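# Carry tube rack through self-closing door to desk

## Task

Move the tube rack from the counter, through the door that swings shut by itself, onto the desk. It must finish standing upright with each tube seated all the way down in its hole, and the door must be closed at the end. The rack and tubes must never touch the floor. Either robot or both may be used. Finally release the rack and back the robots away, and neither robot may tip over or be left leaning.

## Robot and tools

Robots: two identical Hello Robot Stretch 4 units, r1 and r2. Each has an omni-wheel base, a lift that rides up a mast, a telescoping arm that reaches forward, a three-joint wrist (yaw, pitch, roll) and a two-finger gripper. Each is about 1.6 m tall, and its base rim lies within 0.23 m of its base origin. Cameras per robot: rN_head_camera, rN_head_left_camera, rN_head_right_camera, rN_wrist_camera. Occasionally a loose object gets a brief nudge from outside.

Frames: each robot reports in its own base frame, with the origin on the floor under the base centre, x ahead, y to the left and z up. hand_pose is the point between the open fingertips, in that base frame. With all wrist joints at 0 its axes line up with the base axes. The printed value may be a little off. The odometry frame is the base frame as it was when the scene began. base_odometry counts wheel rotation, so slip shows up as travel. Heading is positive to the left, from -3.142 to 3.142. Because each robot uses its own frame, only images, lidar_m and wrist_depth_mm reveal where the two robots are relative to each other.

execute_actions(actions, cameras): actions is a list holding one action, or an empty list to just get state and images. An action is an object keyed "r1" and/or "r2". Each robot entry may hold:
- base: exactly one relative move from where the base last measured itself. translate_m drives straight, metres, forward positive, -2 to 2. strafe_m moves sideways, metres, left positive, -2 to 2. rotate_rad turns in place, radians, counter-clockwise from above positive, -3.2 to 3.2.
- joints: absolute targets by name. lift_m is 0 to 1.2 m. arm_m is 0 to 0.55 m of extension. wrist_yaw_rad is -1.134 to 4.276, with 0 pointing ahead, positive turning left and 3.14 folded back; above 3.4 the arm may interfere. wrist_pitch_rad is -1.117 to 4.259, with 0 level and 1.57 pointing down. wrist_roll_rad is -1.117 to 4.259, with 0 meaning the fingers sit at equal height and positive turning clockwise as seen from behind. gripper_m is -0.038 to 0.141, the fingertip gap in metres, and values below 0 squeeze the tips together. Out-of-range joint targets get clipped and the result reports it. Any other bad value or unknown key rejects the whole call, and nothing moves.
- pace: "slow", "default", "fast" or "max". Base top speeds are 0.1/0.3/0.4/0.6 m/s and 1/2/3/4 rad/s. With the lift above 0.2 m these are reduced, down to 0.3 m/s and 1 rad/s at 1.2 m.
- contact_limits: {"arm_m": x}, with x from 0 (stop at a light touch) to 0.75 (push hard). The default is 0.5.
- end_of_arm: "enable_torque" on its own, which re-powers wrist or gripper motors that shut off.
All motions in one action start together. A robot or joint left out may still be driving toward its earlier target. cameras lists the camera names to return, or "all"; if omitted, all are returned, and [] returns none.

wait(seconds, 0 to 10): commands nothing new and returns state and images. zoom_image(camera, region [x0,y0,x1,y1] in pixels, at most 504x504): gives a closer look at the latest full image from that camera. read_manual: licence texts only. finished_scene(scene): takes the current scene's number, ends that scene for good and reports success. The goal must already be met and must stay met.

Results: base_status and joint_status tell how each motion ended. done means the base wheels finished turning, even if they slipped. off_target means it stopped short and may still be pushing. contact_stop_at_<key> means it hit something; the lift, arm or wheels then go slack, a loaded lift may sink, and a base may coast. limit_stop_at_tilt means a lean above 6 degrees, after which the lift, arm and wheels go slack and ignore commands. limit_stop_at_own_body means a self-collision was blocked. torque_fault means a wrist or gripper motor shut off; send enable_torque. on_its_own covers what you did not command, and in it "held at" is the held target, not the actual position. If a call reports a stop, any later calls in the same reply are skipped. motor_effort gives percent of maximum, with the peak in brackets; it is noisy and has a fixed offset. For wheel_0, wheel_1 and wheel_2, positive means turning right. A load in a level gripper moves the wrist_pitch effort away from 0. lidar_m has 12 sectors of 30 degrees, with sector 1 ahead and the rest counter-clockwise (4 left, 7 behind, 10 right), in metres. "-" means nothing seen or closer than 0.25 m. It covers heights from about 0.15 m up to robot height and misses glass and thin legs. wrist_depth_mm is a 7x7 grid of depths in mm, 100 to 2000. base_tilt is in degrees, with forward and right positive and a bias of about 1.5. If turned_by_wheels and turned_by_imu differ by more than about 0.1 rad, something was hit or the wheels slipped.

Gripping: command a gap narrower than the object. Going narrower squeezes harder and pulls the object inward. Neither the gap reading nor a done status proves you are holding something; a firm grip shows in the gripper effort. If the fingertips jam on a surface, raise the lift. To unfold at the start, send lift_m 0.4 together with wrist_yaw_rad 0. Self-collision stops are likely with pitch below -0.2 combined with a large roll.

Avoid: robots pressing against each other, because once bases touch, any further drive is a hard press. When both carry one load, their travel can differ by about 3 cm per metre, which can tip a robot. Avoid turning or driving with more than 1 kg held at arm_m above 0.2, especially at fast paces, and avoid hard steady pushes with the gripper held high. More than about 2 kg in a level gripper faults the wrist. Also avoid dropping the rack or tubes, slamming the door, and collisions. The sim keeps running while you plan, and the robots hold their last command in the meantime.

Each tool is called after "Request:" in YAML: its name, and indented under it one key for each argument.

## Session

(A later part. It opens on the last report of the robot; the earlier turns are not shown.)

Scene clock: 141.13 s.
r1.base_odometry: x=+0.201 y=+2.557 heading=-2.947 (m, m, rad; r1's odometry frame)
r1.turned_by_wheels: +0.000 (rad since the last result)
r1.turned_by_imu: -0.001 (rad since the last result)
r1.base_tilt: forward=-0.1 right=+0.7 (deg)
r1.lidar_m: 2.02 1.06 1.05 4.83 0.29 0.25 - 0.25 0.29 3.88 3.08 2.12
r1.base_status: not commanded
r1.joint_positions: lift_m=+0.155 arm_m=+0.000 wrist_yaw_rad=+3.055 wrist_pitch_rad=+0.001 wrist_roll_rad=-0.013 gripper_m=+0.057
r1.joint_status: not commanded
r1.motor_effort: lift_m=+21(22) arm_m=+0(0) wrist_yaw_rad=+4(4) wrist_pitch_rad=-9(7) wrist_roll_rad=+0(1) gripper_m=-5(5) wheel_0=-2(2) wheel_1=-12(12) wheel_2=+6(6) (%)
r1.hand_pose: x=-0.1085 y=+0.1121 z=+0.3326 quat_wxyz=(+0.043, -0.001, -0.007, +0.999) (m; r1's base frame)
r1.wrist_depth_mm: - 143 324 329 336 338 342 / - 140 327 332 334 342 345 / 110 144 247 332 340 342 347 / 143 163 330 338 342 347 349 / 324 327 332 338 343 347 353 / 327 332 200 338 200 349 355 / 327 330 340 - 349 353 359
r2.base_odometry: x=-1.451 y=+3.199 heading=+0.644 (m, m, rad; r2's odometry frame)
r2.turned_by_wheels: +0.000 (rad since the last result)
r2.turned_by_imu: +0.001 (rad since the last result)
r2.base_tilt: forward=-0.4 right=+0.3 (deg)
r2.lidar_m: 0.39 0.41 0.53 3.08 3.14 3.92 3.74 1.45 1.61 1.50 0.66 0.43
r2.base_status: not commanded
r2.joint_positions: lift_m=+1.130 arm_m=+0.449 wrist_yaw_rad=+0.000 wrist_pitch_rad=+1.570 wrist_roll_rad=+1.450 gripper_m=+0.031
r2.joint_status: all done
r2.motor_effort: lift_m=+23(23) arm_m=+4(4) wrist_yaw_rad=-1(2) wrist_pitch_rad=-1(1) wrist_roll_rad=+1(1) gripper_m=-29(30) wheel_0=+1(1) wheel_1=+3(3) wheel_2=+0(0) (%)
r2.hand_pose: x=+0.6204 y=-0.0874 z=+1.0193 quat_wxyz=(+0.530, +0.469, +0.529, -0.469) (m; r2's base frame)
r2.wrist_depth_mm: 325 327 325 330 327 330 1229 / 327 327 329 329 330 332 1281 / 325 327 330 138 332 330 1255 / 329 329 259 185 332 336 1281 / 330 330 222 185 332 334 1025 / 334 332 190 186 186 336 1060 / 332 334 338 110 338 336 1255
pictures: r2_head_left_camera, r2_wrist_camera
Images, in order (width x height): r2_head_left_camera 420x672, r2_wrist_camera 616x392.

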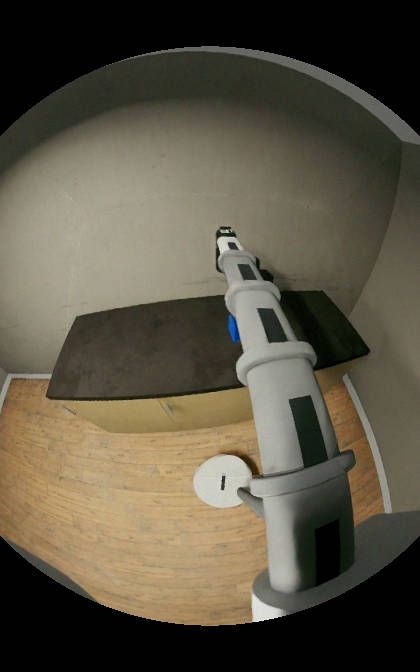

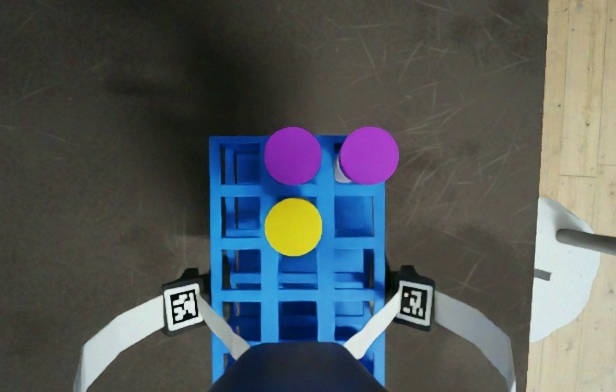

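Request:
execute_actions:
  actions:
    - {"r2":{"joints":{"arm_m":0.04,"lift_m":1.16},"pace":"slow"}}
  cameras: []

Request:
execute_actions:
  actions:
    - {"r2":{"base":{"translate_m":-2.0}}}
  cameras: []

Request:
execute_actions:
  actions:
    - {"r2":{"base":{"translate_m":-0.48},"joints":{"lift_m":1.02}}}
  cameras: []

Request:
execute_actions:
  actions:
    - {"r2":{"base":{"rotate_rad":-1.57},"pace":"slow"}}
  cameras: ["r2_head_camera","r2_wrist_camera"]

Scene clock: 149.47 s.
r1.base_odometry: x=+0.201 y=+2.557 heading=-2.947 (m, m, rad; r1's odometry frame)
r1.turned_by_wheels: +0.000 (rad since the last result)
r1.turned_by_imu: -0.003 (rad since the last result)
r1.base_tilt: forward=-0.1 right=+0.7 (deg)
r1.lidar_m: 2.01 1.06 1.05 4.84 0.26 0.25 - 0.25 0.29 3.87 3.11 2.13
r1.base_status: not commanded
r1.joint_positions: lift_m=+0.155 arm_m=+0.000 wrist_yaw_rad=+3.055 wrist_pitch_rad=+0.001 wrist_roll_rad=-0.013 gripper_m=+0.057
r1.joint_status: not commanded
r1.motor_effort: lift_m=+21(22) arm_m=+0(0) wrist_yaw_rad=+4(4) wrist_pitch_rad=-8(7) wrist_roll_rad=-1(1) gripper_m=-3(1) wheel_0=-2(2) wheel_1=-12(12) wheel_2=+6(6) (%)
r1.hand_pose: x=-0.1085 y=+0.1121 z=+0.3326 quat_wxyz=(+0.043, -0.001, -0.007, +0.999) (m; r1's base frame)
r1.wrist_depth_mm: - 143 324 329 332 338 343 / - 140 327 330 338 343 345 / 111 144 246 334 340 343 345 / 144 163 330 334 338 345 351 / 322 329 332 338 342 349 353 / 324 332 200 340 200 349 353 / 327 332 338 - 349 353 357
r2.base_odometry: x=-1.451 y=+3.199 heading=+0.644 (m, m, rad; r2's odometry frame)
r2.turned_by_wheels: +0.000 (rad since the last result)
r2.turned_by_imu: +0.003 (rad since the last result)
r2.base_tilt: forward=-0.3 right=+0.4 (deg)
r2.lidar_m: 0.39 0.38 0.52 3.08 3.16 3.93 3.74 1.44 1.61 1.50 0.64 0.25
r2.base_status: not commanded
r2.joint_positions: lift_m=+1.160 arm_m=+0.041 wrist_yaw_rad=+0.000 wrist_pitch_rad=+1.570 wrist_roll_rad=+1.450 gripper_m=+0.031
r2.joint_status: all done
r2.motor_effort: lift_m=+23(24) arm_m=-4(4) wrist_yaw_rad=-2(1) wrist_pitch_rad=+0(1) wrist_roll_rad=+1(1) gripper_m=-27(29) wheel_0=+1(1) wheel_1=+3(3) wheel_2=+0(0) (%)
r2.hand_pose: x=+0.2118 y=-0.0874 z=+1.0493 quat_wxyz=(+0.530, +0.469, +0.529, -0.469) (m; r2's base frame)
r2.wrist_depth_mm: 355 492 960 1229 1255 1308 1255 / 359 496 991 1281 1281 1281 1281 / 357 504 788 138 1281 1281 1255 / 359 512 258 185 991 1255 1281 / 359 521 222 186 809 1255 449 / 364 387 190 187 186 1281 1308 / 366 530 759 110 1281 1281 1336
pictures: none
No camera images: the call's "cameras" was empty. Leave "cameras" out to get every camera's image.

Scene clock: 157.63 s.
r1.base_odometry: x=+0.201 y=+2.557 heading=-2.947 (m, m, rad; r1's odometry frame)
r1.turned_by_wheels: +0.000 (rad since the last result)
r1.turned_by_imu: -0.003 (rad since the last result)
r1.base_tilt: forward=-0.2 right=+0.6 (deg)
r1.lidar_m: 2.01 1.07 1.06 4.85 0.28 0.25 - 0.25 0.30 0.74 0.74 2.14
r1.base_status: not commanded
r1.joint_positions: lift_m=+0.155 arm_m=+0.000 wrist_yaw_rad=+3.055 wrist_pitch_rad=+0.001 wrist_roll_rad=-0.013 gripper_m=+0.057
r1.joint_status: not commanded
r1.motor_effort: lift_m=+21(22) arm_m=+0(0) wrist_yaw_rad=+2(2) wrist_pitch_rad=-8(9) wrist_roll_rad=+0(0) gripper_m=-4(5) wheel_0=-2(2) wheel_1=-12(12) wheel_2=+5(6) (%)
r1.hand_pose: x=-0.1085 y=+0.1121 z=+0.3326 quat_wxyz=(+0.043, -0.001, -0.007, +0.999) (m; r1's base frame)
r1.wrist_depth_mm: - 142 324 329 332 342 340 / - 140 325 330 334 340 343 / 110 145 247 332 338 345 347 / 144 163 330 334 342 343 351 / 324 329 332 338 340 349 353 / 325 330 200 338 200 351 355 / 327 329 336 - 349 351 359
r2.base_odometry: x=-3.050 y=+1.999 heading=+0.644 (m, m, rad; r2's odometry frame)
r2.turned_by_wheels: +0.000 (rad since the last result)
r2.turned_by_imu: +0.010 (rad since the last result)
r2.base_tilt: forward=-0.3 right=+0.3 (deg)
r2.lidar_m: 2.39 2.43 3.14 2.94 2.59 1.79 1.68 1.72 1.73 0.90 0.77 0.25
r2.base_status: done
r2.joint_positions: lift_m=+1.160 arm_m=+0.041 wrist_yaw_rad=+0.000 wrist_pitch_rad=+1.570 wrist_roll_rad=+1.450 gripper_m=+0.031
r2.joint_status: not commanded
r2.motor_effort: lift_m=+23(23) arm_m=-4(4) wrist_yaw_rad=+1(4) wrist_pitch_rad=-1(0) wrist_roll_rad=+1(1) gripper_m=-28(29) wheel_0=-1(5) wheel_1=-4(7) wheel_2=+0(11) (%)
r2.hand_pose: x=+0.2118 y=-0.0874 z=+1.0493 quat_wxyz=(+0.530, +0.469, +0.529, -0.469) (m; r2's base frame)
r2.wrist_depth_mm: 1255 1281 1229 1281 1281 1255 1255 / 1255 1281 1281 1281 1255 1255 1255 / 1255 1255 1281 185 1255 1255 1308 / 1281 1255 258 185 991 1308 1281 / 1281 1281 220 186 809 1308 452 / 1281 1281 191 186 187 1281 1255 / 1308 1308 1229 110 1281 1281 1281
pictures: none
No camera images: the call's "cameras" was empty. Leave "cameras" out to get every camera's image.

Scene clock: 160.70 s.
r1.base_odometry: x=+0.201 y=+2.557 heading=-2.947 (m, m, rad; r1's odometry frame)
r1.turned_by_wheels: +0.000 (rad since the last result)
r1.turned_by_imu: -0.001 (rad since the last result)
r1.base_tilt: forward=-0.1 right=+0.6 (deg)
r1.lidar_m: 2.00 1.06 1.06 4.83 0.28 0.25 - 0.25 0.28 3.89 0.96 1.05
r1.base_status: not commanded
r1.joint_positions: lift_m=+0.155 arm_m=+0.000 wrist_yaw_rad=+3.055 wrist_pitch_rad=+0.001 wrist_roll_rad=-0.013 gripper_m=+0.057
r1.joint_status: not commanded
r1.motor_effort: lift_m=+21(22) arm_m=+0(0) wrist_yaw_rad=+3(2) wrist_pitch_rad=-8(9) wrist_roll_rad=+1(2) gripper_m=-2(4) wheel_0=-2(2) wheel_1=-12(12) wheel_2=+6(6) (%)
r1.hand_pose: x=-0.1085 y=+0.1121 z=+0.3326 quat_wxyz=(+0.043, -0.001, -0.007, +0.999) (m; r1's base frame)
r1.wrist_depth_mm: - 142 324 330 332 340 345 / - 140 325 330 336 340 345 / 110 145 246 336 340 342 349 / 143 163 329 336 340 345 349 / 322 327 330 336 343 347 355 / 327 330 200 340 201 351 355 / 327 330 336 - 349 351 359
r2.base_odometry: x=-3.434 y=+1.710 heading=+0.644 (m, m, rad; r2's odometry frame)
r2.turned_by_wheels: +0.000 (rad since the last result)
r2.turned_by_imu: +0.003 (rad since the last result)
r2.base_tilt: forward=-0.2 right=+0.5 (deg)
r2.lidar_m: 2.86 2.90 3.07 2.91 1.85 1.25 1.18 1.22 1.64 1.66 1.05 1.07
r2.base_status: done
r2.joint_positions: lift_m=+1.020 arm_m=+0.041 wrist_yaw_rad=+0.000 wrist_pitch_rad=+1.570 wrist_roll_rad=+1.450 gripper_m=+0.031
r2.joint_status: all done
r2.motor_effort: lift_m=+13(23) arm_m=-4(4) wrist_yaw_rad=-3(3) wrist_pitch_rad=-1(0) wrist_roll_rad=+1(1) gripper_m=-28(29) wheel_0=-2(6) wheel_1=-2(9) wheel_2=+0(10) (%)
r2.hand_pose: x=+0.2118 y=-0.0874 z=+0.9101 quat_wxyz=(+0.530, +0.469, +0.529, -0.469) (m; r2's base frame)
r2.wrist_depth_mm: 1098 1098 1098 1118 1138 1138 1118 / 1098 1098 1138 1118 1118 1138 1138 / 1098 1098 1118 185 1138 1138 1138 / 1138 1118 258 185 931 1138 1138 / 1118 1138 223 186 809 917 449 / 1118 1138 190 187 186 1160 1138 / 1138 1138 1160 110 1138 1160 1182
pictures: none
No camera images: the call's "cameras" was empty. Leave "cameras" out to get every camera's image.

Scene clock: 163.57 s.
r1.base_odometry: x=+0.201 y=+2.557 heading=-2.947 (m, m, rad; r1's odometry frame)
r1.turned_by_wheels: +0.000 (rad since the last result)
r1.turned_by_imu: -0.001 (rad since the last result)
r1.base_tilt: forward=-0.2 right=+0.6 (deg)
r1.lidar_m: 2.01 1.05 1.05 4.84 0.26 0.25 - 0.25 0.28 3.89 1.06 1.04
r1.base_status: not commanded
r1.joint_positions: lift_m=+0.155 arm_m=+0.000 wrist_yaw_rad=+3.055 wrist_pitch_rad=+0.001 wrist_roll_rad=-0.013 gripper_m=+0.057
r1.joint_status: not commanded
r1.motor_effort: lift_m=+22(22) arm_m=+0(0) wrist_yaw_rad=+4(5) wrist_pitch_rad=-10(7) wrist_roll_rad=+2(3) gripper_m=-1(6) wheel_0=-2(2) wheel_1=-12(12) wheel_2=+6(6) (%)
r1.hand_pose: x=-0.1085 y=+0.1121 z=+0.3326 quat_wxyz=(+0.043, -0.001, -0.007, +0.999) (m; r1's base frame)
r1.wrist_depth_mm: - 142 325 329 332 340 345 / - 140 324 330 334 340 343 / 111 145 246 334 340 345 347 / 144 163 330 334 340 345 351 / 324 330 332 336 342 349 351 / 325 330 200 340 200 347 357 / 329 332 338 - 349 353 359
r2.base_odometry: x=-3.434 y=+1.710 heading=-0.926 (m, m, rad; r2's odometry frame)
r2.turned_by_wheels: -1.569 (rad since the last result)
r2.turned_by_imu: -1.606 (rad since the last result)
r2.base_tilt: forward=-0.3 right=+0.3 (deg)
r2.lidar_m: 1.64 1.05 1.04 2.85 2.95 3.10 2.94 1.87 1.27 1.16 1.18 1.62
r2.base_status: done
r2.joint_positions: lift_m=+1.020 arm_m=+0.041 wrist_yaw_rad=+0.000 wrist_pitch_rad=+1.570 wrist_roll_rad=+1.450 gripper_m=+0.031
r2.joint_status: not commanded
r2.motor_effort: lift_m=+14(14) arm_m=-4(4) wrist_yaw_rad=-3(1) wrist_pitch_rad=-1(1) wrist_roll_rad=+1(1) gripper_m=-29(28) wheel_0=+2(2) wheel_1=+5(7) wheel_2=+2(4) (%)
r2.hand_pose: x=+0.2118 y=-0.0874 z=+0.9101 quat_wxyz=(+0.530, +0.469, +0.529, -0.469) (m; r2's base frame)
r2.wrist_depth_mm: 1098 1118 1098 1118 1138 1118 1138 / 1118 1118 1118 1138 1138 1138 1118 / 1118 1118 1118 138 1138 1138 1160 / 1138 1118 257 185 917 1138 1138 / 1118 1118 221 186 809 917 452 / 1138 1138 190 186 187 1118 1160 / 1138 1160 1118 110 1138 1138 1138
pictures: r2_head_camera, r2_wrist_camera
Images, in order (width x height): r2_head_camera 420x560, r2_wrist_camera 616x392.

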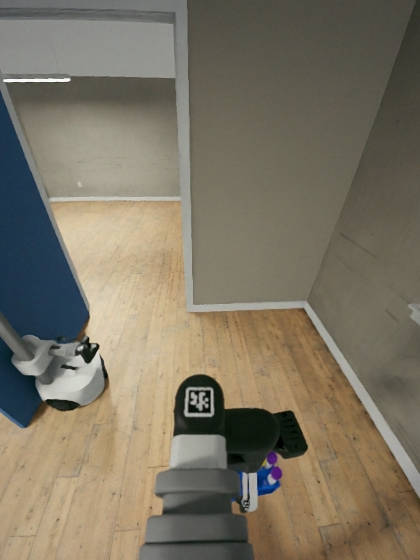

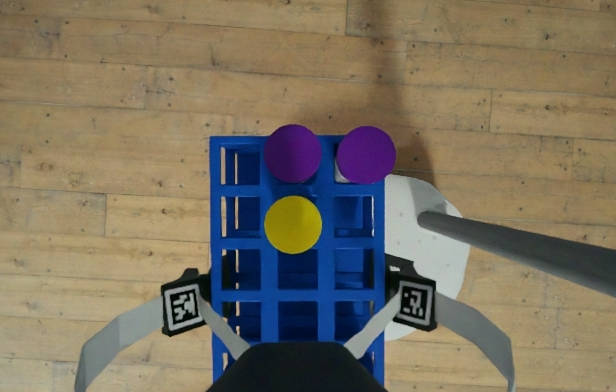

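Request:
execute_actions:
  actions:
    - {"r2":{"base":{"translate_m":1.35}}}
  cameras: ["r2_head_camera","r2_head_left_camera"]

Scene clock: 172.03 s.
r1.base_odometry: x=+0.201 y=+2.557 heading=-2.947 (m, m, rad; r1's odometry frame)
r1.turned_by_wheels: +0.000 (rad since the last result)
r1.turned_by_imu: -0.003 (rad since the last result)
r1.base_tilt: forward=-0.1 right=+0.6 (deg)
r1.lidar_m: 0.98 0.77 1.05 4.81 0.28 0.25 - 0.25 0.30 3.88 3.11 2.15
r1.base_status: not commanded
r1.joint_positions: lift_m=+0.155 arm_m=+0.000 wrist_yaw_rad=+3.055 wrist_pitch_rad=+0.001 wrist_roll_rad=-0.013 gripper_m=+0.057
r1.joint_status: not commanded
r1.motor_effort: lift_m=+21(22) arm_m=+0(0) wrist_yaw_rad=+3(5) wrist_pitch_rad=-9(9) wrist_roll_rad=-1(1) gripper_m=-4(5) wheel_0=-2(2) wheel_1=-12(12) wheel_2=+6(6) (%)
r1.hand_pose: x=-0.1085 y=+0.1121 z=+0.3326 quat_wxyz=(+0.043, -0.001, -0.007, +0.999) (m; r1's base frame)
r1.wrist_depth_mm: - 143 324 327 334 338 342 / - 140 327 330 336 340 343 / 110 144 246 332 338 343 349 / 143 163 329 334 342 347 351 / 324 327 332 340 340 347 353 / 324 332 200 338 200 349 355 / 329 334 334 - 349 353 359
r2.base_odometry: x=-2.622 y=+0.632 heading=-0.925 (m, m, rad; r2's odometry frame)
r2.turned_by_wheels: +0.001 (rad since the last result)
r2.turned_by_imu: -0.001 (rad since the last result)
r2.base_tilt: forward=-0.2 right=+0.4 (deg)
r2.lidar_m: 0.31 0.32 1.21 1.12 0.79 4.58 - 1.71 1.18 1.10 0.50 0.35
r2.base_status: done
r2.joint_positions: lift_m=+1.020 arm_m=+0.041 wrist_yaw_rad=+0.000 wrist_pitch_rad=+1.570 wrist_roll_rad=+1.450 gripper_m=+0.031
r2.joint_status: not commanded
r2.motor_effort: lift_m=+14(14) arm_m=-4(4) wrist_yaw_rad=+1(1) wrist_pitch_rad=-1(1) wrist_roll_rad=+1(1) gripper_m=-29(33) wheel_0=+1(4) wheel_1=+4(7) wheel_2=+3(9) (%)
r2.hand_pose: x=+0.2118 y=-0.0874 z=+0.9101 quat_wxyz=(+0.530, +0.469, +0.529, -0.469) (m; r2's base frame)
r2.wrist_depth_mm: 182 272 530 1118 1138 1138 1118 / 186 278 549 1118 1118 1138 1118 / 188 285 439 185 1160 1138 1118 / 191 290 259 185 917 1138 1138 / 193 296 222 185 820 917 449 / 195 243 190 186 186 1138 1160 / 188 309 445 110 1138 1160 1160
pictures: r2_head_camera, r2_head_left_camera
Images, in order (width x height): r2_head_camera 420x560, r2_head_left_camera 420x672.

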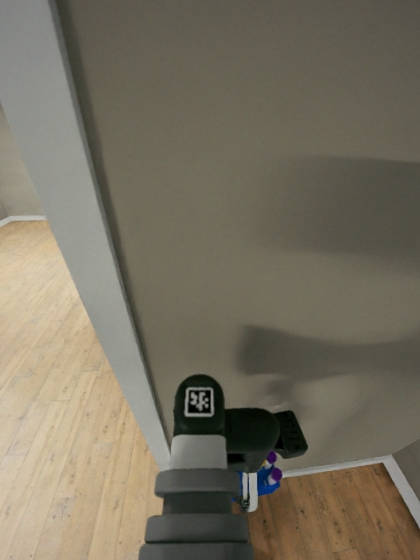

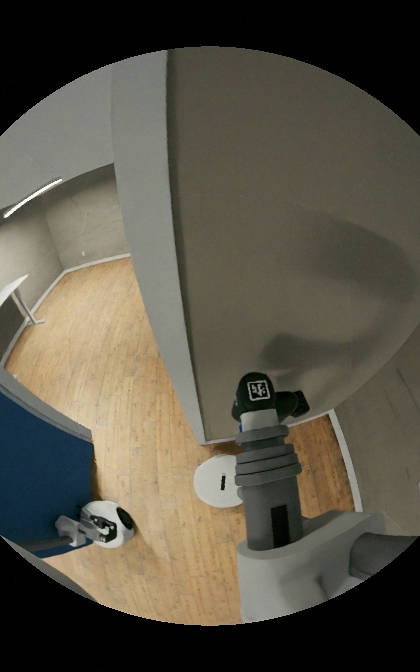

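Request:
execute_actions:
  actions:
    - {"r2":{"base":{"translate_m":-0.05},"pace":"slow"}}
  cameras: []

Request:
execute_actions:
  actions:
    - {"r2":{"base":{"strafe_m":0.42},"pace":"slow"}}
  cameras: ["r2_head_left_camera","r2_head_right_camera"]

Scene clock: 175.13 s.
r1.base_odometry: x=+0.201 y=+2.557 heading=-2.947 (m, m, rad; r1's odometry frame)
r1.turned_by_wheels: +0.000 (rad since the last result)
r1.turned_by_imu: -0.001 (rad since the last result)
r1.base_tilt: forward=-0.1 right=+0.6 (deg)
r1.lidar_m: 0.87 0.77 1.04 4.84 0.27 0.25 - 0.25 0.27 3.89 3.08 2.12
r1.base_status: not commanded
r1.joint_positions: lift_m=+0.155 arm_m=+0.000 wrist_yaw_rad=+3.055 wrist_pitch_rad=+0.001 wrist_roll_rad=-0.013 gripper_m=+0.057
r1.joint_status: not commanded
r1.motor_effort: lift_m=+22(22) arm_m=+0(0) wrist_yaw_rad=+4(2) wrist_pitch_rad=-7(8) wrist_roll_rad=-1(1) gripper_m=-1(5) wheel_0=-2(2) wheel_1=-12(12) wheel_2=+6(6) (%)
r1.hand_pose: x=-0.1085 y=+0.1121 z=+0.3326 quat_wxyz=(+0.043, -0.001, -0.007, +0.999) (m; r1's base frame)
r1.wrist_depth_mm: - 143 322 329 330 340 343 / - 140 325 332 332 340 345 / 111 144 247 334 338 343 349 / 144 163 330 334 340 347 351 / 325 327 332 340 340 349 353 / 327 330 201 338 200 349 355 / 329 330 336 - 349 351 359
r2.base_odometry: x=-2.652 y=+0.672 heading=-0.925 (m, m, rad; r2's odometry frame)
r2.turned_by_wheels: +0.000 (rad since the last result)
r2.turned_by_imu: +0.001 (rad since the last result)
r2.base_tilt: forward=-0.2 right=+0.3 (deg)
r2.lidar_m: 0.35 0.35 1.19 0.91 0.79 4.52 - 1.70 1.19 1.11 0.56 0.32
r2.base_status: done
r2.joint_positions: lift_m=+1.020 arm_m=+0.041 wrist_yaw_rad=+0.000 wrist_pitch_rad=+1.570 wrist_roll_rad=+1.450 gripper_m=+0.031
r2.joint_status: not commanded
r2.motor_effort: lift_m=+13(14) arm_m=-4(4) wrist_yaw_rad=+0(2) wrist_pitch_rad=-1(1) wrist_roll_rad=+1(0) gripper_m=-31(30) wheel_0=-4(7) wheel_1=-3(6) wheel_2=+3(6) (%)
r2.hand_pose: x=+0.2118 y=-0.0874 z=+0.9101 quat_wxyz=(+0.530, +0.469, +0.529, -0.469) (m; r2's base frame)
r2.wrist_depth_mm: 254 382 750 1098 1098 1118 1138 / 258 387 778 1118 1118 1138 1138 / 262 394 609 138 1118 1160 1160 / 266 402 258 185 917 1138 1138 / 268 413 221 186 798 917 449 / 271 342 190 186 186 1160 1138 / 262 427 574 110 1138 1160 1160
pictures: none
No camera images: the call's "cameras" was empty. Leave "cameras" out to get every camera's image.

Scene clock: 180.47 s.
r1.base_odometry: x=+0.201 y=+2.557 heading=-2.947 (m, m, rad; r1's odometry frame)
r1.turned_by_wheels: +0.000 (rad since the last result)
r1.turned_by_imu: -0.002 (rad since the last result)
r1.base_tilt: forward=-0.2 right=+0.6 (deg)
r1.lidar_m: 2.01 0.39 0.41 4.84 0.27 0.25 - 0.25 0.29 3.89 3.09 2.14
r1.base_status: not commanded
r1.joint_positions: lift_m=+0.155 arm_m=+0.000 wrist_yaw_rad=+3.055 wrist_pitch_rad=+0.001 wrist_roll_rad=-0.013 gripper_m=+0.057
r1.joint_status: not commanded
r1.motor_effort: lift_m=+22(21) arm_m=+0(0) wrist_yaw_rad=+3(3) wrist_pitch_rad=-6(7) wrist_roll_rad=+1(1) gripper_m=-6(3) wheel_0=-2(2) wheel_1=-12(12) wheel_2=+6(6) (%)
r1.hand_pose: x=-0.1085 y=+0.1121 z=+0.3326 quat_wxyz=(+0.043, -0.001, -0.007, +0.999) (m; r1's base frame)
r1.wrist_depth_mm: - 142 324 329 332 340 342 / - 140 325 330 336 340 343 / 110 144 246 330 336 342 347 / 143 163 329 334 340 347 351 / 322 329 329 338 342 345 355 / 325 330 200 342 200 349 355 / 327 330 336 - 347 353 359
r2.base_odometry: x=-2.317 y=+0.924 heading=-0.925 (m, m, rad; r2's odometry frame)
r2.turned_by_wheels: +0.000 (rad since the last result)
r2.turned_by_imu: +0.003 (rad since the last result)
r2.base_tilt: forward=-0.3 right=+0.3 (deg)
r2.lidar_m: 4.46 4.58 0.70 0.69 0.42 0.43 - 2.40 1.61 1.53 0.54 0.43
r2.base_status: done
r2.joint_positions: lift_m=+1.020 arm_m=+0.041 wrist_yaw_rad=+0.000 wrist_pitch_rad=+1.570 wrist_roll_rad=+1.450 gripper_m=+0.031
r2.joint_status: not commanded
r2.motor_effort: lift_m=+14(14) arm_m=-4(4) wrist_yaw_rad=-3(2) wrist_pitch_rad=+0(0) wrist_roll_rad=+1(1) gripper_m=-27(26) wheel_0=-4(13) wheel_1=+5(7) wheel_2=+0(7) (%)
r2.hand_pose: x=+0.2118 y=-0.0874 z=+0.9101 quat_wxyz=(+0.530, +0.469, +0.529, -0.469) (m; r2's base frame)
r2.wrist_depth_mm: 306 330 609 1138 1138 1138 1098 / 1118 500 634 1118 1118 1138 1138 / 1098 1138 820 184 1138 1118 1138 / 1138 1118 257 185 931 1138 1138 / 1138 1138 222 185 809 931 452 / 1138 1098 190 186 186 1160 1138 / 1118 1118 1160 110 1182 1060 1160
pictures: r2_head_left_camera, r2_head_right_camera
Images, in order (width x height): r2_head_left_camera 420x672, r2_head_right_camera 420x672.

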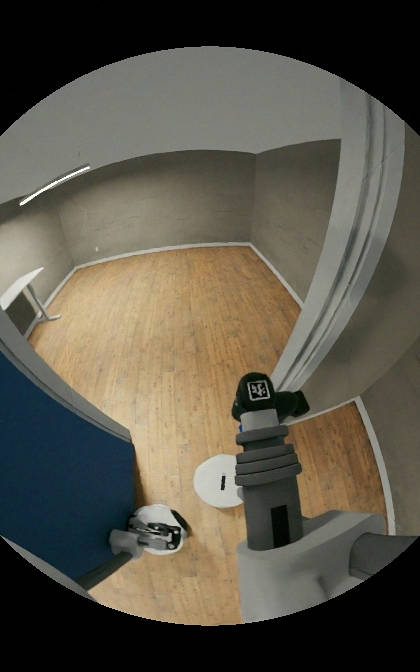

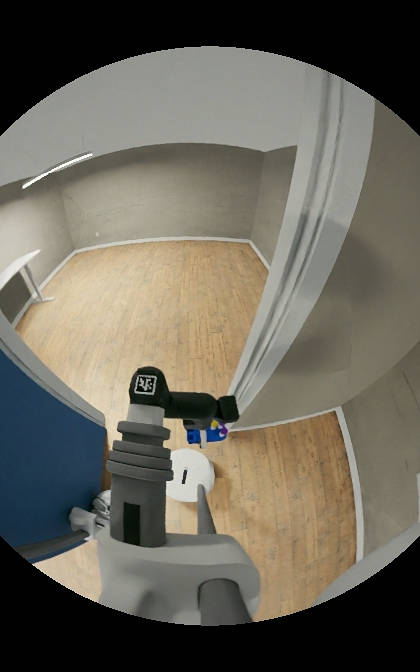

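Request:
execute_actions:
  actions:
    - {"r2":{"base":{"strafe_m":0.09},"pace":"slow"}}
  cameras: []

Request:
execute_actions:
  actions:
    - {"r2":{"base":{"translate_m":0.12},"pace":"slow"}}
  cameras: ["r2_head_left_camera","r2_head_right_camera"]

Scene clock: 185.53 s.
r1.base_odometry: x=+0.201 y=+2.557 heading=-2.947 (m, m, rad; r1's odometry frame)
r1.turned_by_wheels: +0.000 (rad since the last result)
r1.turned_by_imu: -0.002 (rad since the last result)
r1.base_tilt: forward=-0.2 right=+0.7 (deg)
r1.lidar_m: 1.99 0.34 0.36 4.85 0.28 0.25 - 0.25 0.31 3.88 3.07 2.14
r1.base_status: not commanded
r1.joint_positions: lift_m=+0.155 arm_m=+0.000 wrist_yaw_rad=+3.055 wrist_pitch_rad=+0.001 wrist_roll_rad=-0.013 gripper_m=+0.057
r1.joint_status: not commanded
r1.motor_effort: lift_m=+21(22) arm_m=+0(0) wrist_yaw_rad=+2(3) wrist_pitch_rad=-9(8) wrist_roll_rad=+0(0) gripper_m=-3(3) wheel_0=-2(2) wheel_1=-12(12) wheel_2=+7(6) (%)
r1.hand_pose: x=-0.1085 y=+0.1121 z=+0.3326 quat_wxyz=(+0.043, -0.001, -0.007, +0.999) (m; r1's base frame)
r1.wrist_depth_mm: - 142 324 329 334 340 340 / - 140 327 332 336 342 343 / 110 144 245 332 336 343 349 / 143 163 330 336 342 347 351 / 325 325 330 340 342 349 351 / 325 329 200 340 201 351 357 / 327 329 334 - 349 355 359
r2.base_odometry: x=-2.245 y=+0.978 heading=-0.925 (m, m, rad; r2's odometry frame)
r2.turned_by_wheels: +0.000 (rad since the last result)
r2.turned_by_imu: +0.002 (rad since the last result)
r2.base_tilt: forward=-0.2 right=+0.3 (deg)
r2.lidar_m: 4.47 4.56 0.65 0.59 0.35 0.34 - 2.52 1.71 1.60 0.51 0.49
r2.base_status: done
r2.joint_positions: lift_m=+1.020 arm_m=+0.041 wrist_yaw_rad=+0.000 wrist_pitch_rad=+1.570 wrist_roll_rad=+1.450 gripper_m=+0.031
r2.joint_status: not commanded
r2.motor_effort: lift_m=+14(14) arm_m=-4(4) wrist_yaw_rad=-1(1) wrist_pitch_rad=-1(1) wrist_roll_rad=+1(1) gripper_m=-27(31) wheel_0=-4(3) wheel_1=+5(8) wheel_2=+0(0) (%)
r2.hand_pose: x=+0.2118 y=-0.0874 z=+0.9101 quat_wxyz=(+0.530, +0.469, +0.529, -0.469) (m; r2's base frame)
r2.wrist_depth_mm: 1118 621 603 1118 1118 1118 1118 / 1118 1138 904 1118 1118 1118 1138 / 1118 1118 1118 185 1160 1138 1138 / 1118 1118 258 185 917 1138 1138 / 1118 1118 222 186 809 931 445 / 1138 1138 190 186 186 1138 1138 / 1138 1160 1138 110 1118 960 1098
pictures: none
No camera images: the call's "cameras" was empty. Leave "cameras" out to get every camera's image.

Scene clock: 188.03 s.
r1.base_odometry: x=+0.201 y=+2.557 heading=-2.947 (m, m, rad; r1's odometry frame)
r1.turned_by_wheels: +0.000 (rad since the last result)
r1.turned_by_imu: -0.001 (rad since the last result)
r1.base_tilt: forward=-0.2 right=+0.6 (deg)
r1.lidar_m: 2.02 0.46 0.42 4.84 0.26 0.25 - 0.25 0.29 3.90 3.10 2.12
r1.base_status: not commanded
r1.joint_positions: lift_m=+0.155 arm_m=+0.000 wrist_yaw_rad=+3.055 wrist_pitch_rad=+0.001 wrist_roll_rad=-0.013 gripper_m=+0.057
r1.joint_status: not commanded
r1.motor_effort: lift_m=+22(22) arm_m=+0(0) wrist_yaw_rad=+3(4) wrist_pitch_rad=-9(9) wrist_roll_rad=+1(0) gripper_m=-1(4) wheel_0=-2(2) wheel_1=-12(12) wheel_2=+6(6) (%)
r1.hand_pose: x=-0.1085 y=+0.1121 z=+0.3326 quat_wxyz=(+0.043, -0.001, -0.007, +0.999) (m; r1's base frame)
r1.wrist_depth_mm: - 142 322 329 334 338 343 / - 140 325 330 336 340 347 / 111 144 247 334 338 345 349 / 144 163 330 334 342 345 349 / 324 327 332 338 342 349 353 / 325 330 200 342 201 351 357 / 329 330 338 - 349 355 357
r2.base_odometry: x=-2.173 y=+0.883 heading=-0.925 (m, m, rad; r2's odometry frame)
r2.turned_by_wheels: +0.000 (rad since the last result)
r2.turned_by_imu: +0.001 (rad since the last result)
r2.base_tilt: forward=-0.3 right=+0.2 (deg)
r2.lidar_m: 4.34 4.46 0.62 0.58 0.47 0.44 - 2.51 1.71 1.23 0.40 0.45
r2.base_status: done
r2.joint_positions: lift_m=+1.020 arm_m=+0.041 wrist_yaw_rad=+0.000 wrist_pitch_rad=+1.570 wrist_roll_rad=+1.450 gripper_m=+0.031
r2.joint_status: not commanded
r2.motor_effort: lift_m=+14(14) arm_m=-4(4) wrist_yaw_rad=-2(1) wrist_pitch_rad=+0(0) wrist_roll_rad=+1(1) gripper_m=-30(27) wheel_0=+4(0) wheel_1=+3(7) wheel_2=-2(5) (%)
r2.hand_pose: x=+0.2118 y=-0.0874 z=+0.9101 quat_wxyz=(+0.530, +0.469, +0.529, -0.469) (m; r2's base frame)
r2.wrist_depth_mm: 1118 1118 530 585 1138 1138 1138 / 1118 1138 1118 1118 1138 1118 1138 / 1118 1098 1118 185 1118 1138 1138 / 1118 1138 258 185 917 1138 1118 / 1118 1138 222 186 820 946 452 / 1138 1138 190 187 187 1138 1160 / 1118 1138 1138 110 1160 1042 946
pictures: r2_head_left_camera, r2_head_right_camera
Images, in order (width x height): r2_head_left_camera 420x672, r2_head_right_camera 420x672.

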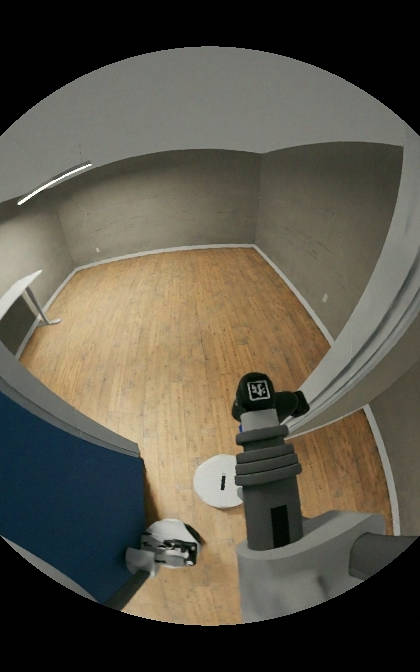

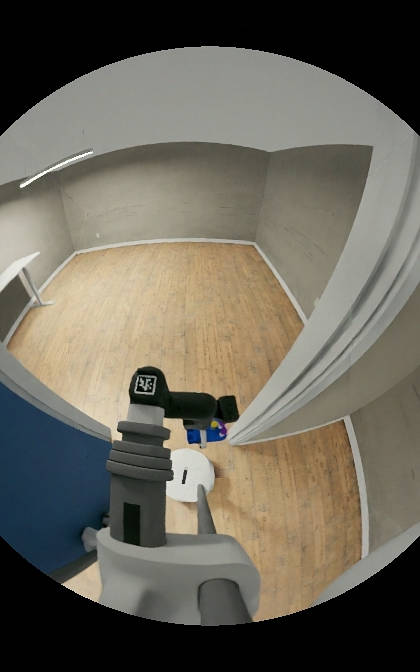

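Request:
execute_actions:
  actions:
    - {"r2":{"base":{"strafe_m":0.07},"pace":"slow"}}
  cameras: []

Request:
execute_actions:
  actions:
    - {"r2":{"base":{"translate_m":0.25},"pace":"slow"}}
  cameras: ["r2_head_left_camera","r2_head_right_camera"]

Scene clock: 191.97 s.
r1.base_odometry: x=+0.201 y=+2.557 heading=-2.947 (m, m, rad; r1's odometry frame)
r1.turned_by_wheels: +0.000 (rad since the last result)
r1.turned_by_imu: -0.002 (rad since the last result)
r1.base_tilt: forward=-0.1 right=+0.6 (deg)
r1.lidar_m: 1.98 0.46 0.37 0.54 0.28 0.25 - 0.25 0.29 3.89 3.08 2.15
r1.base_status: not commanded
r1.joint_positions: lift_m=+0.155 arm_m=+0.000 wrist_yaw_rad=+3.055 wrist_pitch_rad=+0.001 wrist_roll_rad=-0.013 gripper_m=+0.057
r1.joint_status: not commanded
r1.motor_effort: lift_m=+21(21) arm_m=+0(0) wrist_yaw_rad=+4(3) wrist_pitch_rad=-9(8) wrist_roll_rad=-1(2) gripper_m=-3(1) wheel_0=-2(2) wheel_1=-12(12) wheel_2=+6(7) (%)
r1.hand_pose: x=-0.1085 y=+0.1121 z=+0.3326 quat_wxyz=(+0.043, -0.001, -0.007, +0.999) (m; r1's base frame)
r1.wrist_depth_mm: - 142 322 329 334 338 345 / - 140 325 332 334 340 345 / 111 144 246 334 338 345 351 / 143 163 330 336 343 345 351 / 324 327 332 338 340 347 353 / 324 330 200 340 200 349 357 / 327 332 338 - 347 355 359
r2.base_odometry: x=-2.117 y=+0.925 heading=-0.925 (m, m, rad; r2's odometry frame)
r2.turned_by_wheels: +0.000 (rad since the last result)
r2.turned_by_imu: +0.001 (rad since the last result)
r2.base_tilt: forward=-0.3 right=+0.4 (deg)
r2.lidar_m: 4.34 4.43 0.55 0.53 0.46 0.40 0.54 2.60 1.80 1.21 0.45 2.24
r2.base_status: done
r2.joint_positions: lift_m=+1.020 arm_m=+0.041 wrist_yaw_rad=+0.000 wrist_pitch_rad=+1.570 wrist_roll_rad=+1.450 gripper_m=+0.031
r2.joint_status: not commanded
r2.motor_effort: lift_m=+14(14) arm_m=-4(4) wrist_yaw_rad=-3(2) wrist_pitch_rad=-1(0) wrist_roll_rad=+1(1) gripper_m=-28(33) wheel_0=-4(3) wheel_1=+4(7) wheel_2=+0(3) (%)
r2.hand_pose: x=+0.2118 y=-0.0874 z=+0.9101 quat_wxyz=(+0.530, +0.469, +0.529, -0.469) (m; r2's base frame)
r2.wrist_depth_mm: 1098 1098 1118 768 1118 1118 1098 / 1098 1118 1118 1138 1118 1138 1118 / 1098 1138 1118 184 1138 1138 1098 / 1118 1118 258 185 917 1160 1138 / 1138 1118 222 186 798 931 449 / 1138 1138 191 186 186 1138 1160 / 1160 1160 1138 110 1138 1025 946
pictures: none
No camera images: the call's "cameras" was empty. Leave "cameras" out to get every camera's image.

Scene clock: 195.73 s.
r1.base_odometry: x=+0.201 y=+2.557 heading=-2.947 (m, m, rad; r1's odometry frame)
r1.turned_by_wheels: +0.000 (rad since the last result)
r1.turned_by_imu: -0.002 (rad since the last result)
r1.base_tilt: forward=-0.2 right=+0.6 (deg)
r1.lidar_m: 2.01 1.08 0.60 0.66 0.26 0.25 - 0.25 0.29 3.89 3.10 2.14
r1.base_status: not commanded
r1.joint_positions: lift_m=+0.155 arm_m=+0.000 wrist_yaw_rad=+3.055 wrist_pitch_rad=+0.001 wrist_roll_rad=-0.013 gripper_m=+0.057
r1.joint_status: not commanded
r1.motor_effort: lift_m=+21(21) arm_m=+0(0) wrist_yaw_rad=+2(5) wrist_pitch_rad=-8(10) wrist_roll_rad=+1(1) gripper_m=-3(2) wheel_0=-2(2) wheel_1=-12(12) wheel_2=+6(6) (%)
r1.hand_pose: x=-0.1085 y=+0.1121 z=+0.3326 quat_wxyz=(+0.043, -0.001, -0.007, +0.999) (m; r1's base frame)
r1.wrist_depth_mm: - 143 325 332 332 340 343 / - 140 327 332 336 340 347 / 110 144 247 332 338 343 347 / 143 163 330 334 340 345 349 / 322 329 330 336 343 347 353 / 325 329 200 340 201 351 357 / 329 330 334 - 347 353 359
r2.base_odometry: x=-1.967 y=+0.725 heading=-0.925 (m, m, rad; r2's odometry frame)
r2.turned_by_wheels: +0.000 (rad since the last result)
r2.turned_by_imu: +0.001 (rad since the last result)
r2.base_tilt: forward=-0.2 right=+0.2 (deg)
r2.lidar_m: 4.10 4.17 2.44 0.55 0.57 0.62 0.68 2.59 1.81 0.37 0.38 2.21
r2.base_status: done
r2.joint_positions: lift_m=+1.020 arm_m=+0.041 wrist_yaw_rad=+0.000 wrist_pitch_rad=+1.570 wrist_roll_rad=+1.450 gripper_m=+0.031
r2.joint_status: not commanded
r2.motor_effort: lift_m=+14(14) arm_m=-4(4) wrist_yaw_rad=+0(2) wrist_pitch_rad=+1(1) wrist_roll_rad=+1(1) gripper_m=-28(28) wheel_0=+4(5) wheel_1=+4(7) wheel_2=-3(6) (%)
r2.hand_pose: x=+0.2118 y=-0.0874 z=+0.9101 quat_wxyz=(+0.530, +0.469, +0.529, -0.469) (m; r2's base frame)
r2.wrist_depth_mm: 1118 1118 1098 1138 640 1118 1138 / 1138 1098 1118 1138 946 1138 1118 / 1138 1138 1118 138 1118 1118 1118 / 1118 1138 258 185 931 1160 1160 / 1118 1160 222 185 798 931 449 / 1138 1138 190 186 186 1138 1138 / 1138 1160 1160 110 1138 1138 1098
pictures: r2_head_left_camera, r2_head_right_camera
Images, in order (width x height): r2_head_left_camera 420x672, r2_head_right_camera 420x672.

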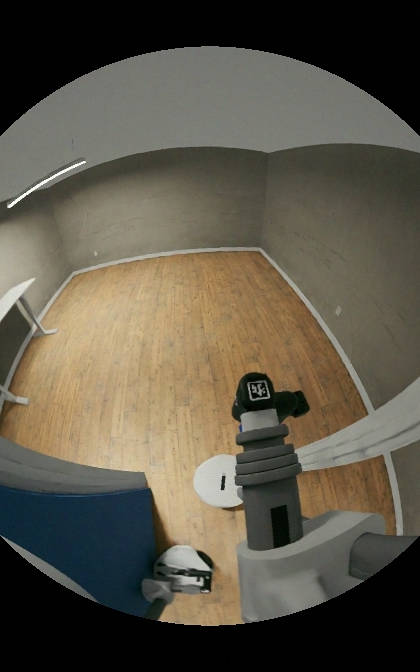

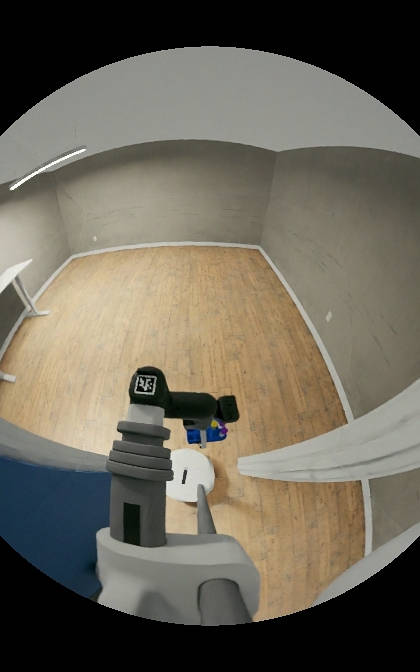

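Request:
execute_actions:
  actions:
    - {"r2":{"base":{"translate_m":1.3}}}
  cameras: []

Request:
execute_actions:
  actions:
    - {"r2":{"base":{"rotate_rad":1.5},"pace":"slow"}}
  cameras: ["r2_head_camera"]

Scene clock: 203.03 s.
r1.base_odometry: x=+0.201 y=+2.557 heading=-2.947 (m, m, rad; r1's odometry frame)
r1.turned_by_wheels: +0.000 (rad since the last result)
r1.turned_by_imu: -0.003 (rad since the last result)
r1.base_tilt: forward=-0.1 right=+0.6 (deg)
r1.lidar_m: 2.00 1.05 1.06 1.89 0.28 0.25 - 0.25 0.30 3.89 3.08 2.17
r1.base_status: not commanded
r1.joint_positions: lift_m=+0.155 arm_m=+0.000 wrist_yaw_rad=+3.055 wrist_pitch_rad=+0.001 wrist_roll_rad=-0.013 gripper_m=+0.057
r1.joint_status: not commanded
r1.motor_effort: lift_m=+22(22) arm_m=+0(0) wrist_yaw_rad=+4(4) wrist_pitch_rad=-7(9) wrist_roll_rad=-2(1) gripper_m=-5(3) wheel_0=-2(2) wheel_1=-12(12) wheel_2=+6(6) (%)
r1.hand_pose: x=-0.1085 y=+0.1121 z=+0.3326 quat_wxyz=(+0.043, -0.001, -0.007, +0.999) (m; r1's base frame)
r1.wrist_depth_mm: - 142 324 330 334 338 343 / - 140 325 330 336 342 345 / 111 144 246 332 338 345 349 / 144 163 330 334 342 347 353 / 325 327 330 340 340 349 353 / 325 330 200 338 200 349 355 / 329 330 338 - 349 353 359
r2.base_odometry: x=-1.183 y=-0.312 heading=-0.924 (m, m, rad; r2's odometry frame)
r2.turned_by_wheels: +0.000 (rad since the last result)
r2.turned_by_imu: -0.001 (rad since the last result)
r2.base_tilt: forward=-0.2 right=+0.3 (deg)
r2.lidar_m: 2.78 2.84 3.34 2.36 1.83 1.40 1.88 1.23 1.59 1.55 1.60 2.08
r2.base_status: done
r2.joint_positions: lift_m=+1.020 arm_m=+0.041 wrist_yaw_rad=+0.000 wrist_pitch_rad=+1.570 wrist_roll_rad=+1.450 gripper_m=+0.031
r2.joint_status: not commanded
r2.motor_effort: lift_m=+14(14) arm_m=-4(4) wrist_yaw_rad=-1(1) wrist_pitch_rad=-1(0) wrist_roll_rad=+1(1) gripper_m=-30(30) wheel_0=+2(7) wheel_1=+3(6) wheel_2=+0(12) (%)
r2.hand_pose: x=+0.2118 y=-0.0874 z=+0.9101 quat_wxyz=(+0.530, +0.469, +0.529, -0.469) (m; r2's base frame)
r2.wrist_depth_mm: 1118 1118 1118 1118 1118 1138 1138 / 1118 1118 1118 1118 1118 1118 1138 / 1118 1118 1098 138 1118 1118 1138 / 1138 1138 257 185 917 1138 1118 / 1138 1138 221 185 798 931 452 / 1138 1138 189 186 187 1138 1160 / 1118 1138 1138 110 1118 1138 1160
pictures: none
No camera images: the call's "cameras" was empty. Leave "cameras" out to get every camera's image.

Scene clock: 205.83 s.
r1.base_odometry: x=+0.201 y=+2.557 heading=-2.947 (m, m, rad; r1's odometry frame)
r1.turned_by_wheels: +0.000 (rad since the last result)
r1.turned_by_imu: -0.001 (rad since the last result)
r1.base_tilt: forward=-0.1 right=+0.6 (deg)
r1.lidar_m: 2.01 1.05 1.06 1.88 0.28 0.25 - 0.25 0.30 3.88 3.09 2.14
r1.base_status: not commanded
r1.joint_positions: lift_m=+0.155 arm_m=+0.000 wrist_yaw_rad=+3.055 wrist_pitch_rad=+0.001 wrist_roll_rad=-0.013 gripper_m=+0.057
r1.joint_status: not commanded
r1.motor_effort: lift_m=+22(22) arm_m=+0(0) wrist_yaw_rad=+3(5) wrist_pitch_rad=-8(9) wrist_roll_rad=-1(0) gripper_m=-3(4) wheel_0=-2(2) wheel_1=-12(12) wheel_2=+6(6) (%)
r1.hand_pose: x=-0.1085 y=+0.1121 z=+0.3326 quat_wxyz=(+0.043, -0.001, -0.007, +0.999) (m; r1's base frame)
r1.wrist_depth_mm: - 142 324 329 336 340 343 / - 140 324 332 338 340 345 / 110 144 247 332 340 345 347 / 143 163 330 334 340 347 349 / 324 327 332 338 340 347 353 / 327 329 200 338 200 351 353 / 327 330 336 - 351 351 359
r2.base_odometry: x=-1.183 y=-0.312 heading=+0.575 (m, m, rad; r2's odometry frame)
r2.turned_by_wheels: +1.499 (rad since the last result)
r2.turned_by_imu: +1.536 (rad since the last result)
r2.base_tilt: forward=-0.2 right=+0.4 (deg)
r2.lidar_m: 2.36 2.00 1.37 1.73 1.22 1.50 1.56 1.59 1.99 2.81 2.83 3.44
r2.base_status: done
r2.joint_positions: lift_m=+1.020 arm_m=+0.041 wrist_yaw_rad=+0.000 wrist_pitch_rad=+1.570 wrist_roll_rad=+1.450 gripper_m=+0.031
r2.joint_status: not commanded
r2.motor_effort: lift_m=+14(14) arm_m=-4(4) wrist_yaw_rad=-2(1) wrist_pitch_rad=+0(0) wrist_roll_rad=+1(1) gripper_m=-29(29) wheel_0=-2(4) wheel_1=-5(7) wheel_2=-1(9) (%)
r2.hand_pose: x=+0.2118 y=-0.0874 z=+0.9101 quat_wxyz=(+0.530, +0.469, +0.529, -0.469) (m; r2's base frame)
r2.wrist_depth_mm: 1098 1098 1118 1098 1098 1118 1138 / 1098 1118 1118 1138 1118 1160 1138 / 1118 1118 1098 138 1118 1138 1098 / 1138 1118 258 186 931 1118 1138 / 1118 1118 222 186 820 931 449 / 1138 1160 190 187 186 1160 1138 / 1138 1160 1138 110 1160 1138 1160
pictures: r2_head_camera
Images, in order (width x height): r2_head_camera 420x560.

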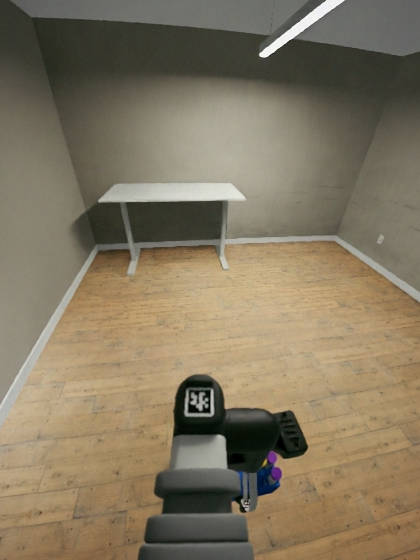

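Request:
execute_actions:
  actions:
    - {"r2":{"base":{"translate_m":1.4}},"r1":{"base":{"translate_m":0.12},"pace":"slow"}}
  cameras: ["r2_head_camera"]

Request:
execute_actions:
  actions:
    - {"r2":{"base":{"strafe_m":0.2},"pace":"slow"},"r1":{"base":{"strafe_m":0.6},"pace":"slow"}}
  cameras: ["r2_head_camera","r1_head_left_camera","r1_head_right_camera"]

Scene clock: 214.57 s.
r1.base_odometry: x=+0.083 y=+2.534 heading=-2.947 (m, m, rad; r1's odometry frame)
r1.turned_by_wheels: +0.000 (rad since the last result)
r1.turned_by_imu: -0.004 (rad since the last result)
r1.base_tilt: forward=-0.2 right=+0.6 (deg)
r1.lidar_m: 1.88 1.08 0.99 4.83 0.34 0.25 - 0.25 0.25 3.88 2.92 2.03
r1.base_status: done
r1.joint_positions: lift_m=+0.155 arm_m=+0.000 wrist_yaw_rad=+3.055 wrist_pitch_rad=+0.001 wrist_roll_rad=-0.013 gripper_m=+0.057
r1.joint_status: not commanded
r1.motor_effort: lift_m=+22(21) arm_m=+0(0) wrist_yaw_rad=+3(3) wrist_pitch_rad=-9(9) wrist_roll_rad=-1(1) gripper_m=-3(1) wheel_0=+2(3) wheel_1=-2(8) wheel_2=+0(5) (%)
r1.hand_pose: x=-0.1085 y=+0.1121 z=+0.3326 quat_wxyz=(+0.043, -0.001, -0.007, +0.999) (m; r1's base frame)
r1.wrist_depth_mm: - 143 329 349 366 394 413 / - 140 330 349 370 392 415 / 110 144 246 353 370 394 415 / 143 163 338 355 375 397 418 / 309 322 336 357 368 399 424 / 309 320 200 355 200 399 427 / 310 319 340 - 389 402 433
r2.base_odometry: x=-0.009 y=+0.450 heading=+0.576 (m, m, rad; r2's odometry frame)
r2.turned_by_wheels: +0.000 (rad since the last result)
r2.turned_by_imu: -0.002 (rad since the last result)
r2.base_tilt: forward=-0.2 right=+0.4 (deg)
r2.lidar_m: 0.96 0.97 1.26 1.36 1.41 2.18 2.96 2.99 2.87 2.60 2.64 1.05
r2.base_status: done
r2.joint_positions: lift_m=+1.020 arm_m=+0.041 wrist_yaw_rad=+0.000 wrist_pitch_rad=+1.570 wrist_roll_rad=+1.450 gripper_m=+0.031
r2.joint_status: not commanded
r2.motor_effort: lift_m=+14(14) arm_m=-4(4) wrist_yaw_rad=+0(2) wrist_pitch_rad=-1(0) wrist_roll_rad=+1(1) gripper_m=-29(28) wheel_0=+1(2) wheel_1=+2(8) wheel_2=+0(6) (%)
r2.hand_pose: x=+0.2118 y=-0.0874 z=+0.9100 quat_wxyz=(+0.530, +0.469, +0.529, -0.469) (m; r2's base frame)
r2.wrist_depth_mm: 1118 1118 1098 1118 1118 1118 1138 / 1138 1118 1118 1118 1138 1138 1118 / 1118 1118 1138 185 1118 1160 1182 / 1098 1138 257 185 917 1138 1160 / 1118 1138 222 186 809 931 449 / 1138 1118 190 187 187 1160 1160 / 1138 1138 1160 110 1160 1160 1160
pictures: r2_head_camera
Images, in order (width x height): r2_head_camera 420x560.

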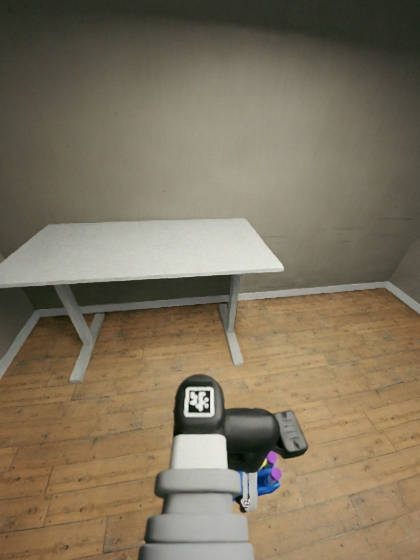

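Scene clock: 221.73 s.
r1.base_odometry: x=+0.199 y=+1.945 heading=-2.946 (m, m, rad; r1's odometry frame)
r1.turned_by_wheels: +0.000 (rad since the last result)
r1.turned_by_imu: -0.004 (rad since the last result)
r1.base_tilt: forward=-0.1 right=+0.6 (deg)
r1.lidar_m: 0.66 0.60 2.53 4.25 1.59 0.31 0.25 - 0.25 0.25 0.60 1.99
r1.base_status: done
r1.joint_positions: lift_m=+0.155 arm_m=+0.000 wrist_yaw_rad=+3.055 wrist_pitch_rad=+0.001 wrist_roll_rad=-0.013 gripper_m=+0.057
r1.joint_status: not commanded
r1.motor_effort: lift_m=+21(22) arm_m=+0(0) wrist_yaw_rad=+3(4) wrist_pitch_rad=-8(9) wrist_roll_rad=+0(0) gripper_m=-4(3) wheel_0=-1(9) wheel_1=-14(13) wheel_2=+20(21) (%)
r1.hand_pose: x=-0.1085 y=+0.1121 z=+0.3326 quat_wxyz=(+0.043, -0.001, -0.007, +0.999) (m; r1's base frame)
r1.wrist_depth_mm: - 143 389 459 521 - - / - 140 387 455 521 - - / 110 145 247 459 525 - - / 144 163 392 459 530 - - / 303 340 379 466 525 1808 1576 / 301 340 200 452 201 1042 1025 / 303 329 387 - 759 732 768
r2.base_odometry: x=-0.118 y=+0.618 heading=+0.576 (m, m, rad; r2's odometry frame)
r2.turned_by_wheels: +0.000 (rad since the last result)
r2.turned_by_imu: +0.002 (rad since the last result)
r2.base_tilt: forward=+0.0 right=+0.4 (deg)
r2.lidar_m: 0.92 0.95 1.19 1.17 1.19 1.60 3.00 3.03 3.09 2.81 2.83 1.03
r2.base_status: done
r2.joint_positions: lift_m=+1.020 arm_m=+0.041 wrist_yaw_rad=+0.000 wrist_pitch_rad=+1.570 wrist_roll_rad=+1.450 gripper_m=+0.031
r2.joint_status: not commanded
r2.motor_effort: lift_m=+14(14) arm_m=-4(4) wrist_yaw_rad=-1(1) wrist_pitch_rad=+0(0) wrist_roll_rad=+1(1) gripper_m=-30(29) wheel_0=-3(7) wheel_1=+3(6) wheel_2=-1(4) (%)
r2.hand_pose: x=+0.2118 y=-0.0874 z=+0.9100 quat_wxyz=(+0.530, +0.469, +0.529, -0.469) (m; r2's base frame)
r2.wrist_depth_mm: 1118 1098 1098 1098 1138 1118 1138 / 1138 1118 1138 1138 1118 1138 1118 / 1138 1118 1118 138 1138 1138 1138 / 1118 1138 258 185 931 1138 1138 / 1138 1138 221 186 798 931 449 / 1118 1118 190 187 186 1138 1160 / 1118 1138 1138 110 1160 1160 1160
pictures: r1_head_left_camera, r1_head_right_camera, r2_head_camera
Images, in order (width x height): r1_head_left_camera 420x672, r1_head_right_camera 420x672, r2_head_camera 420x560.

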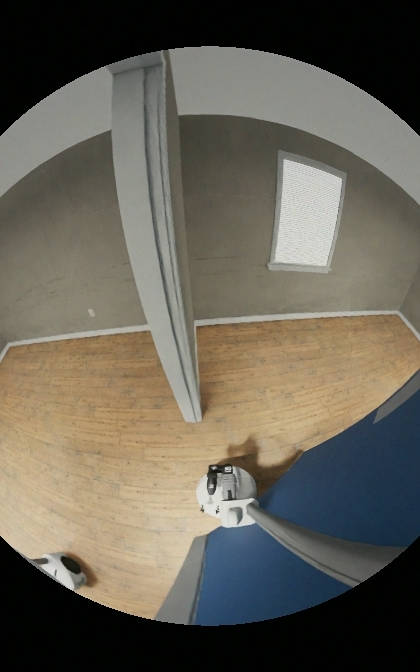

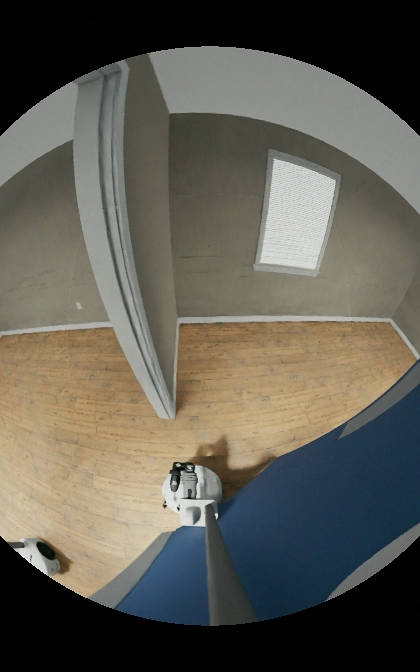

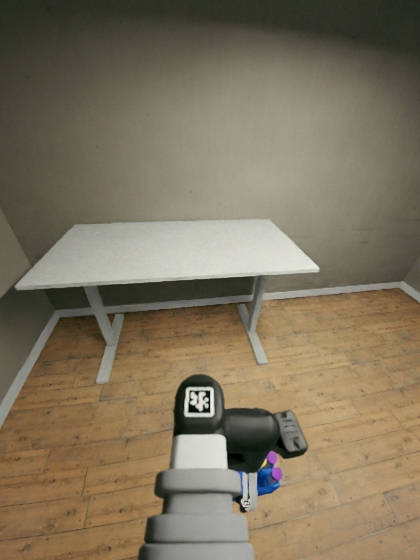

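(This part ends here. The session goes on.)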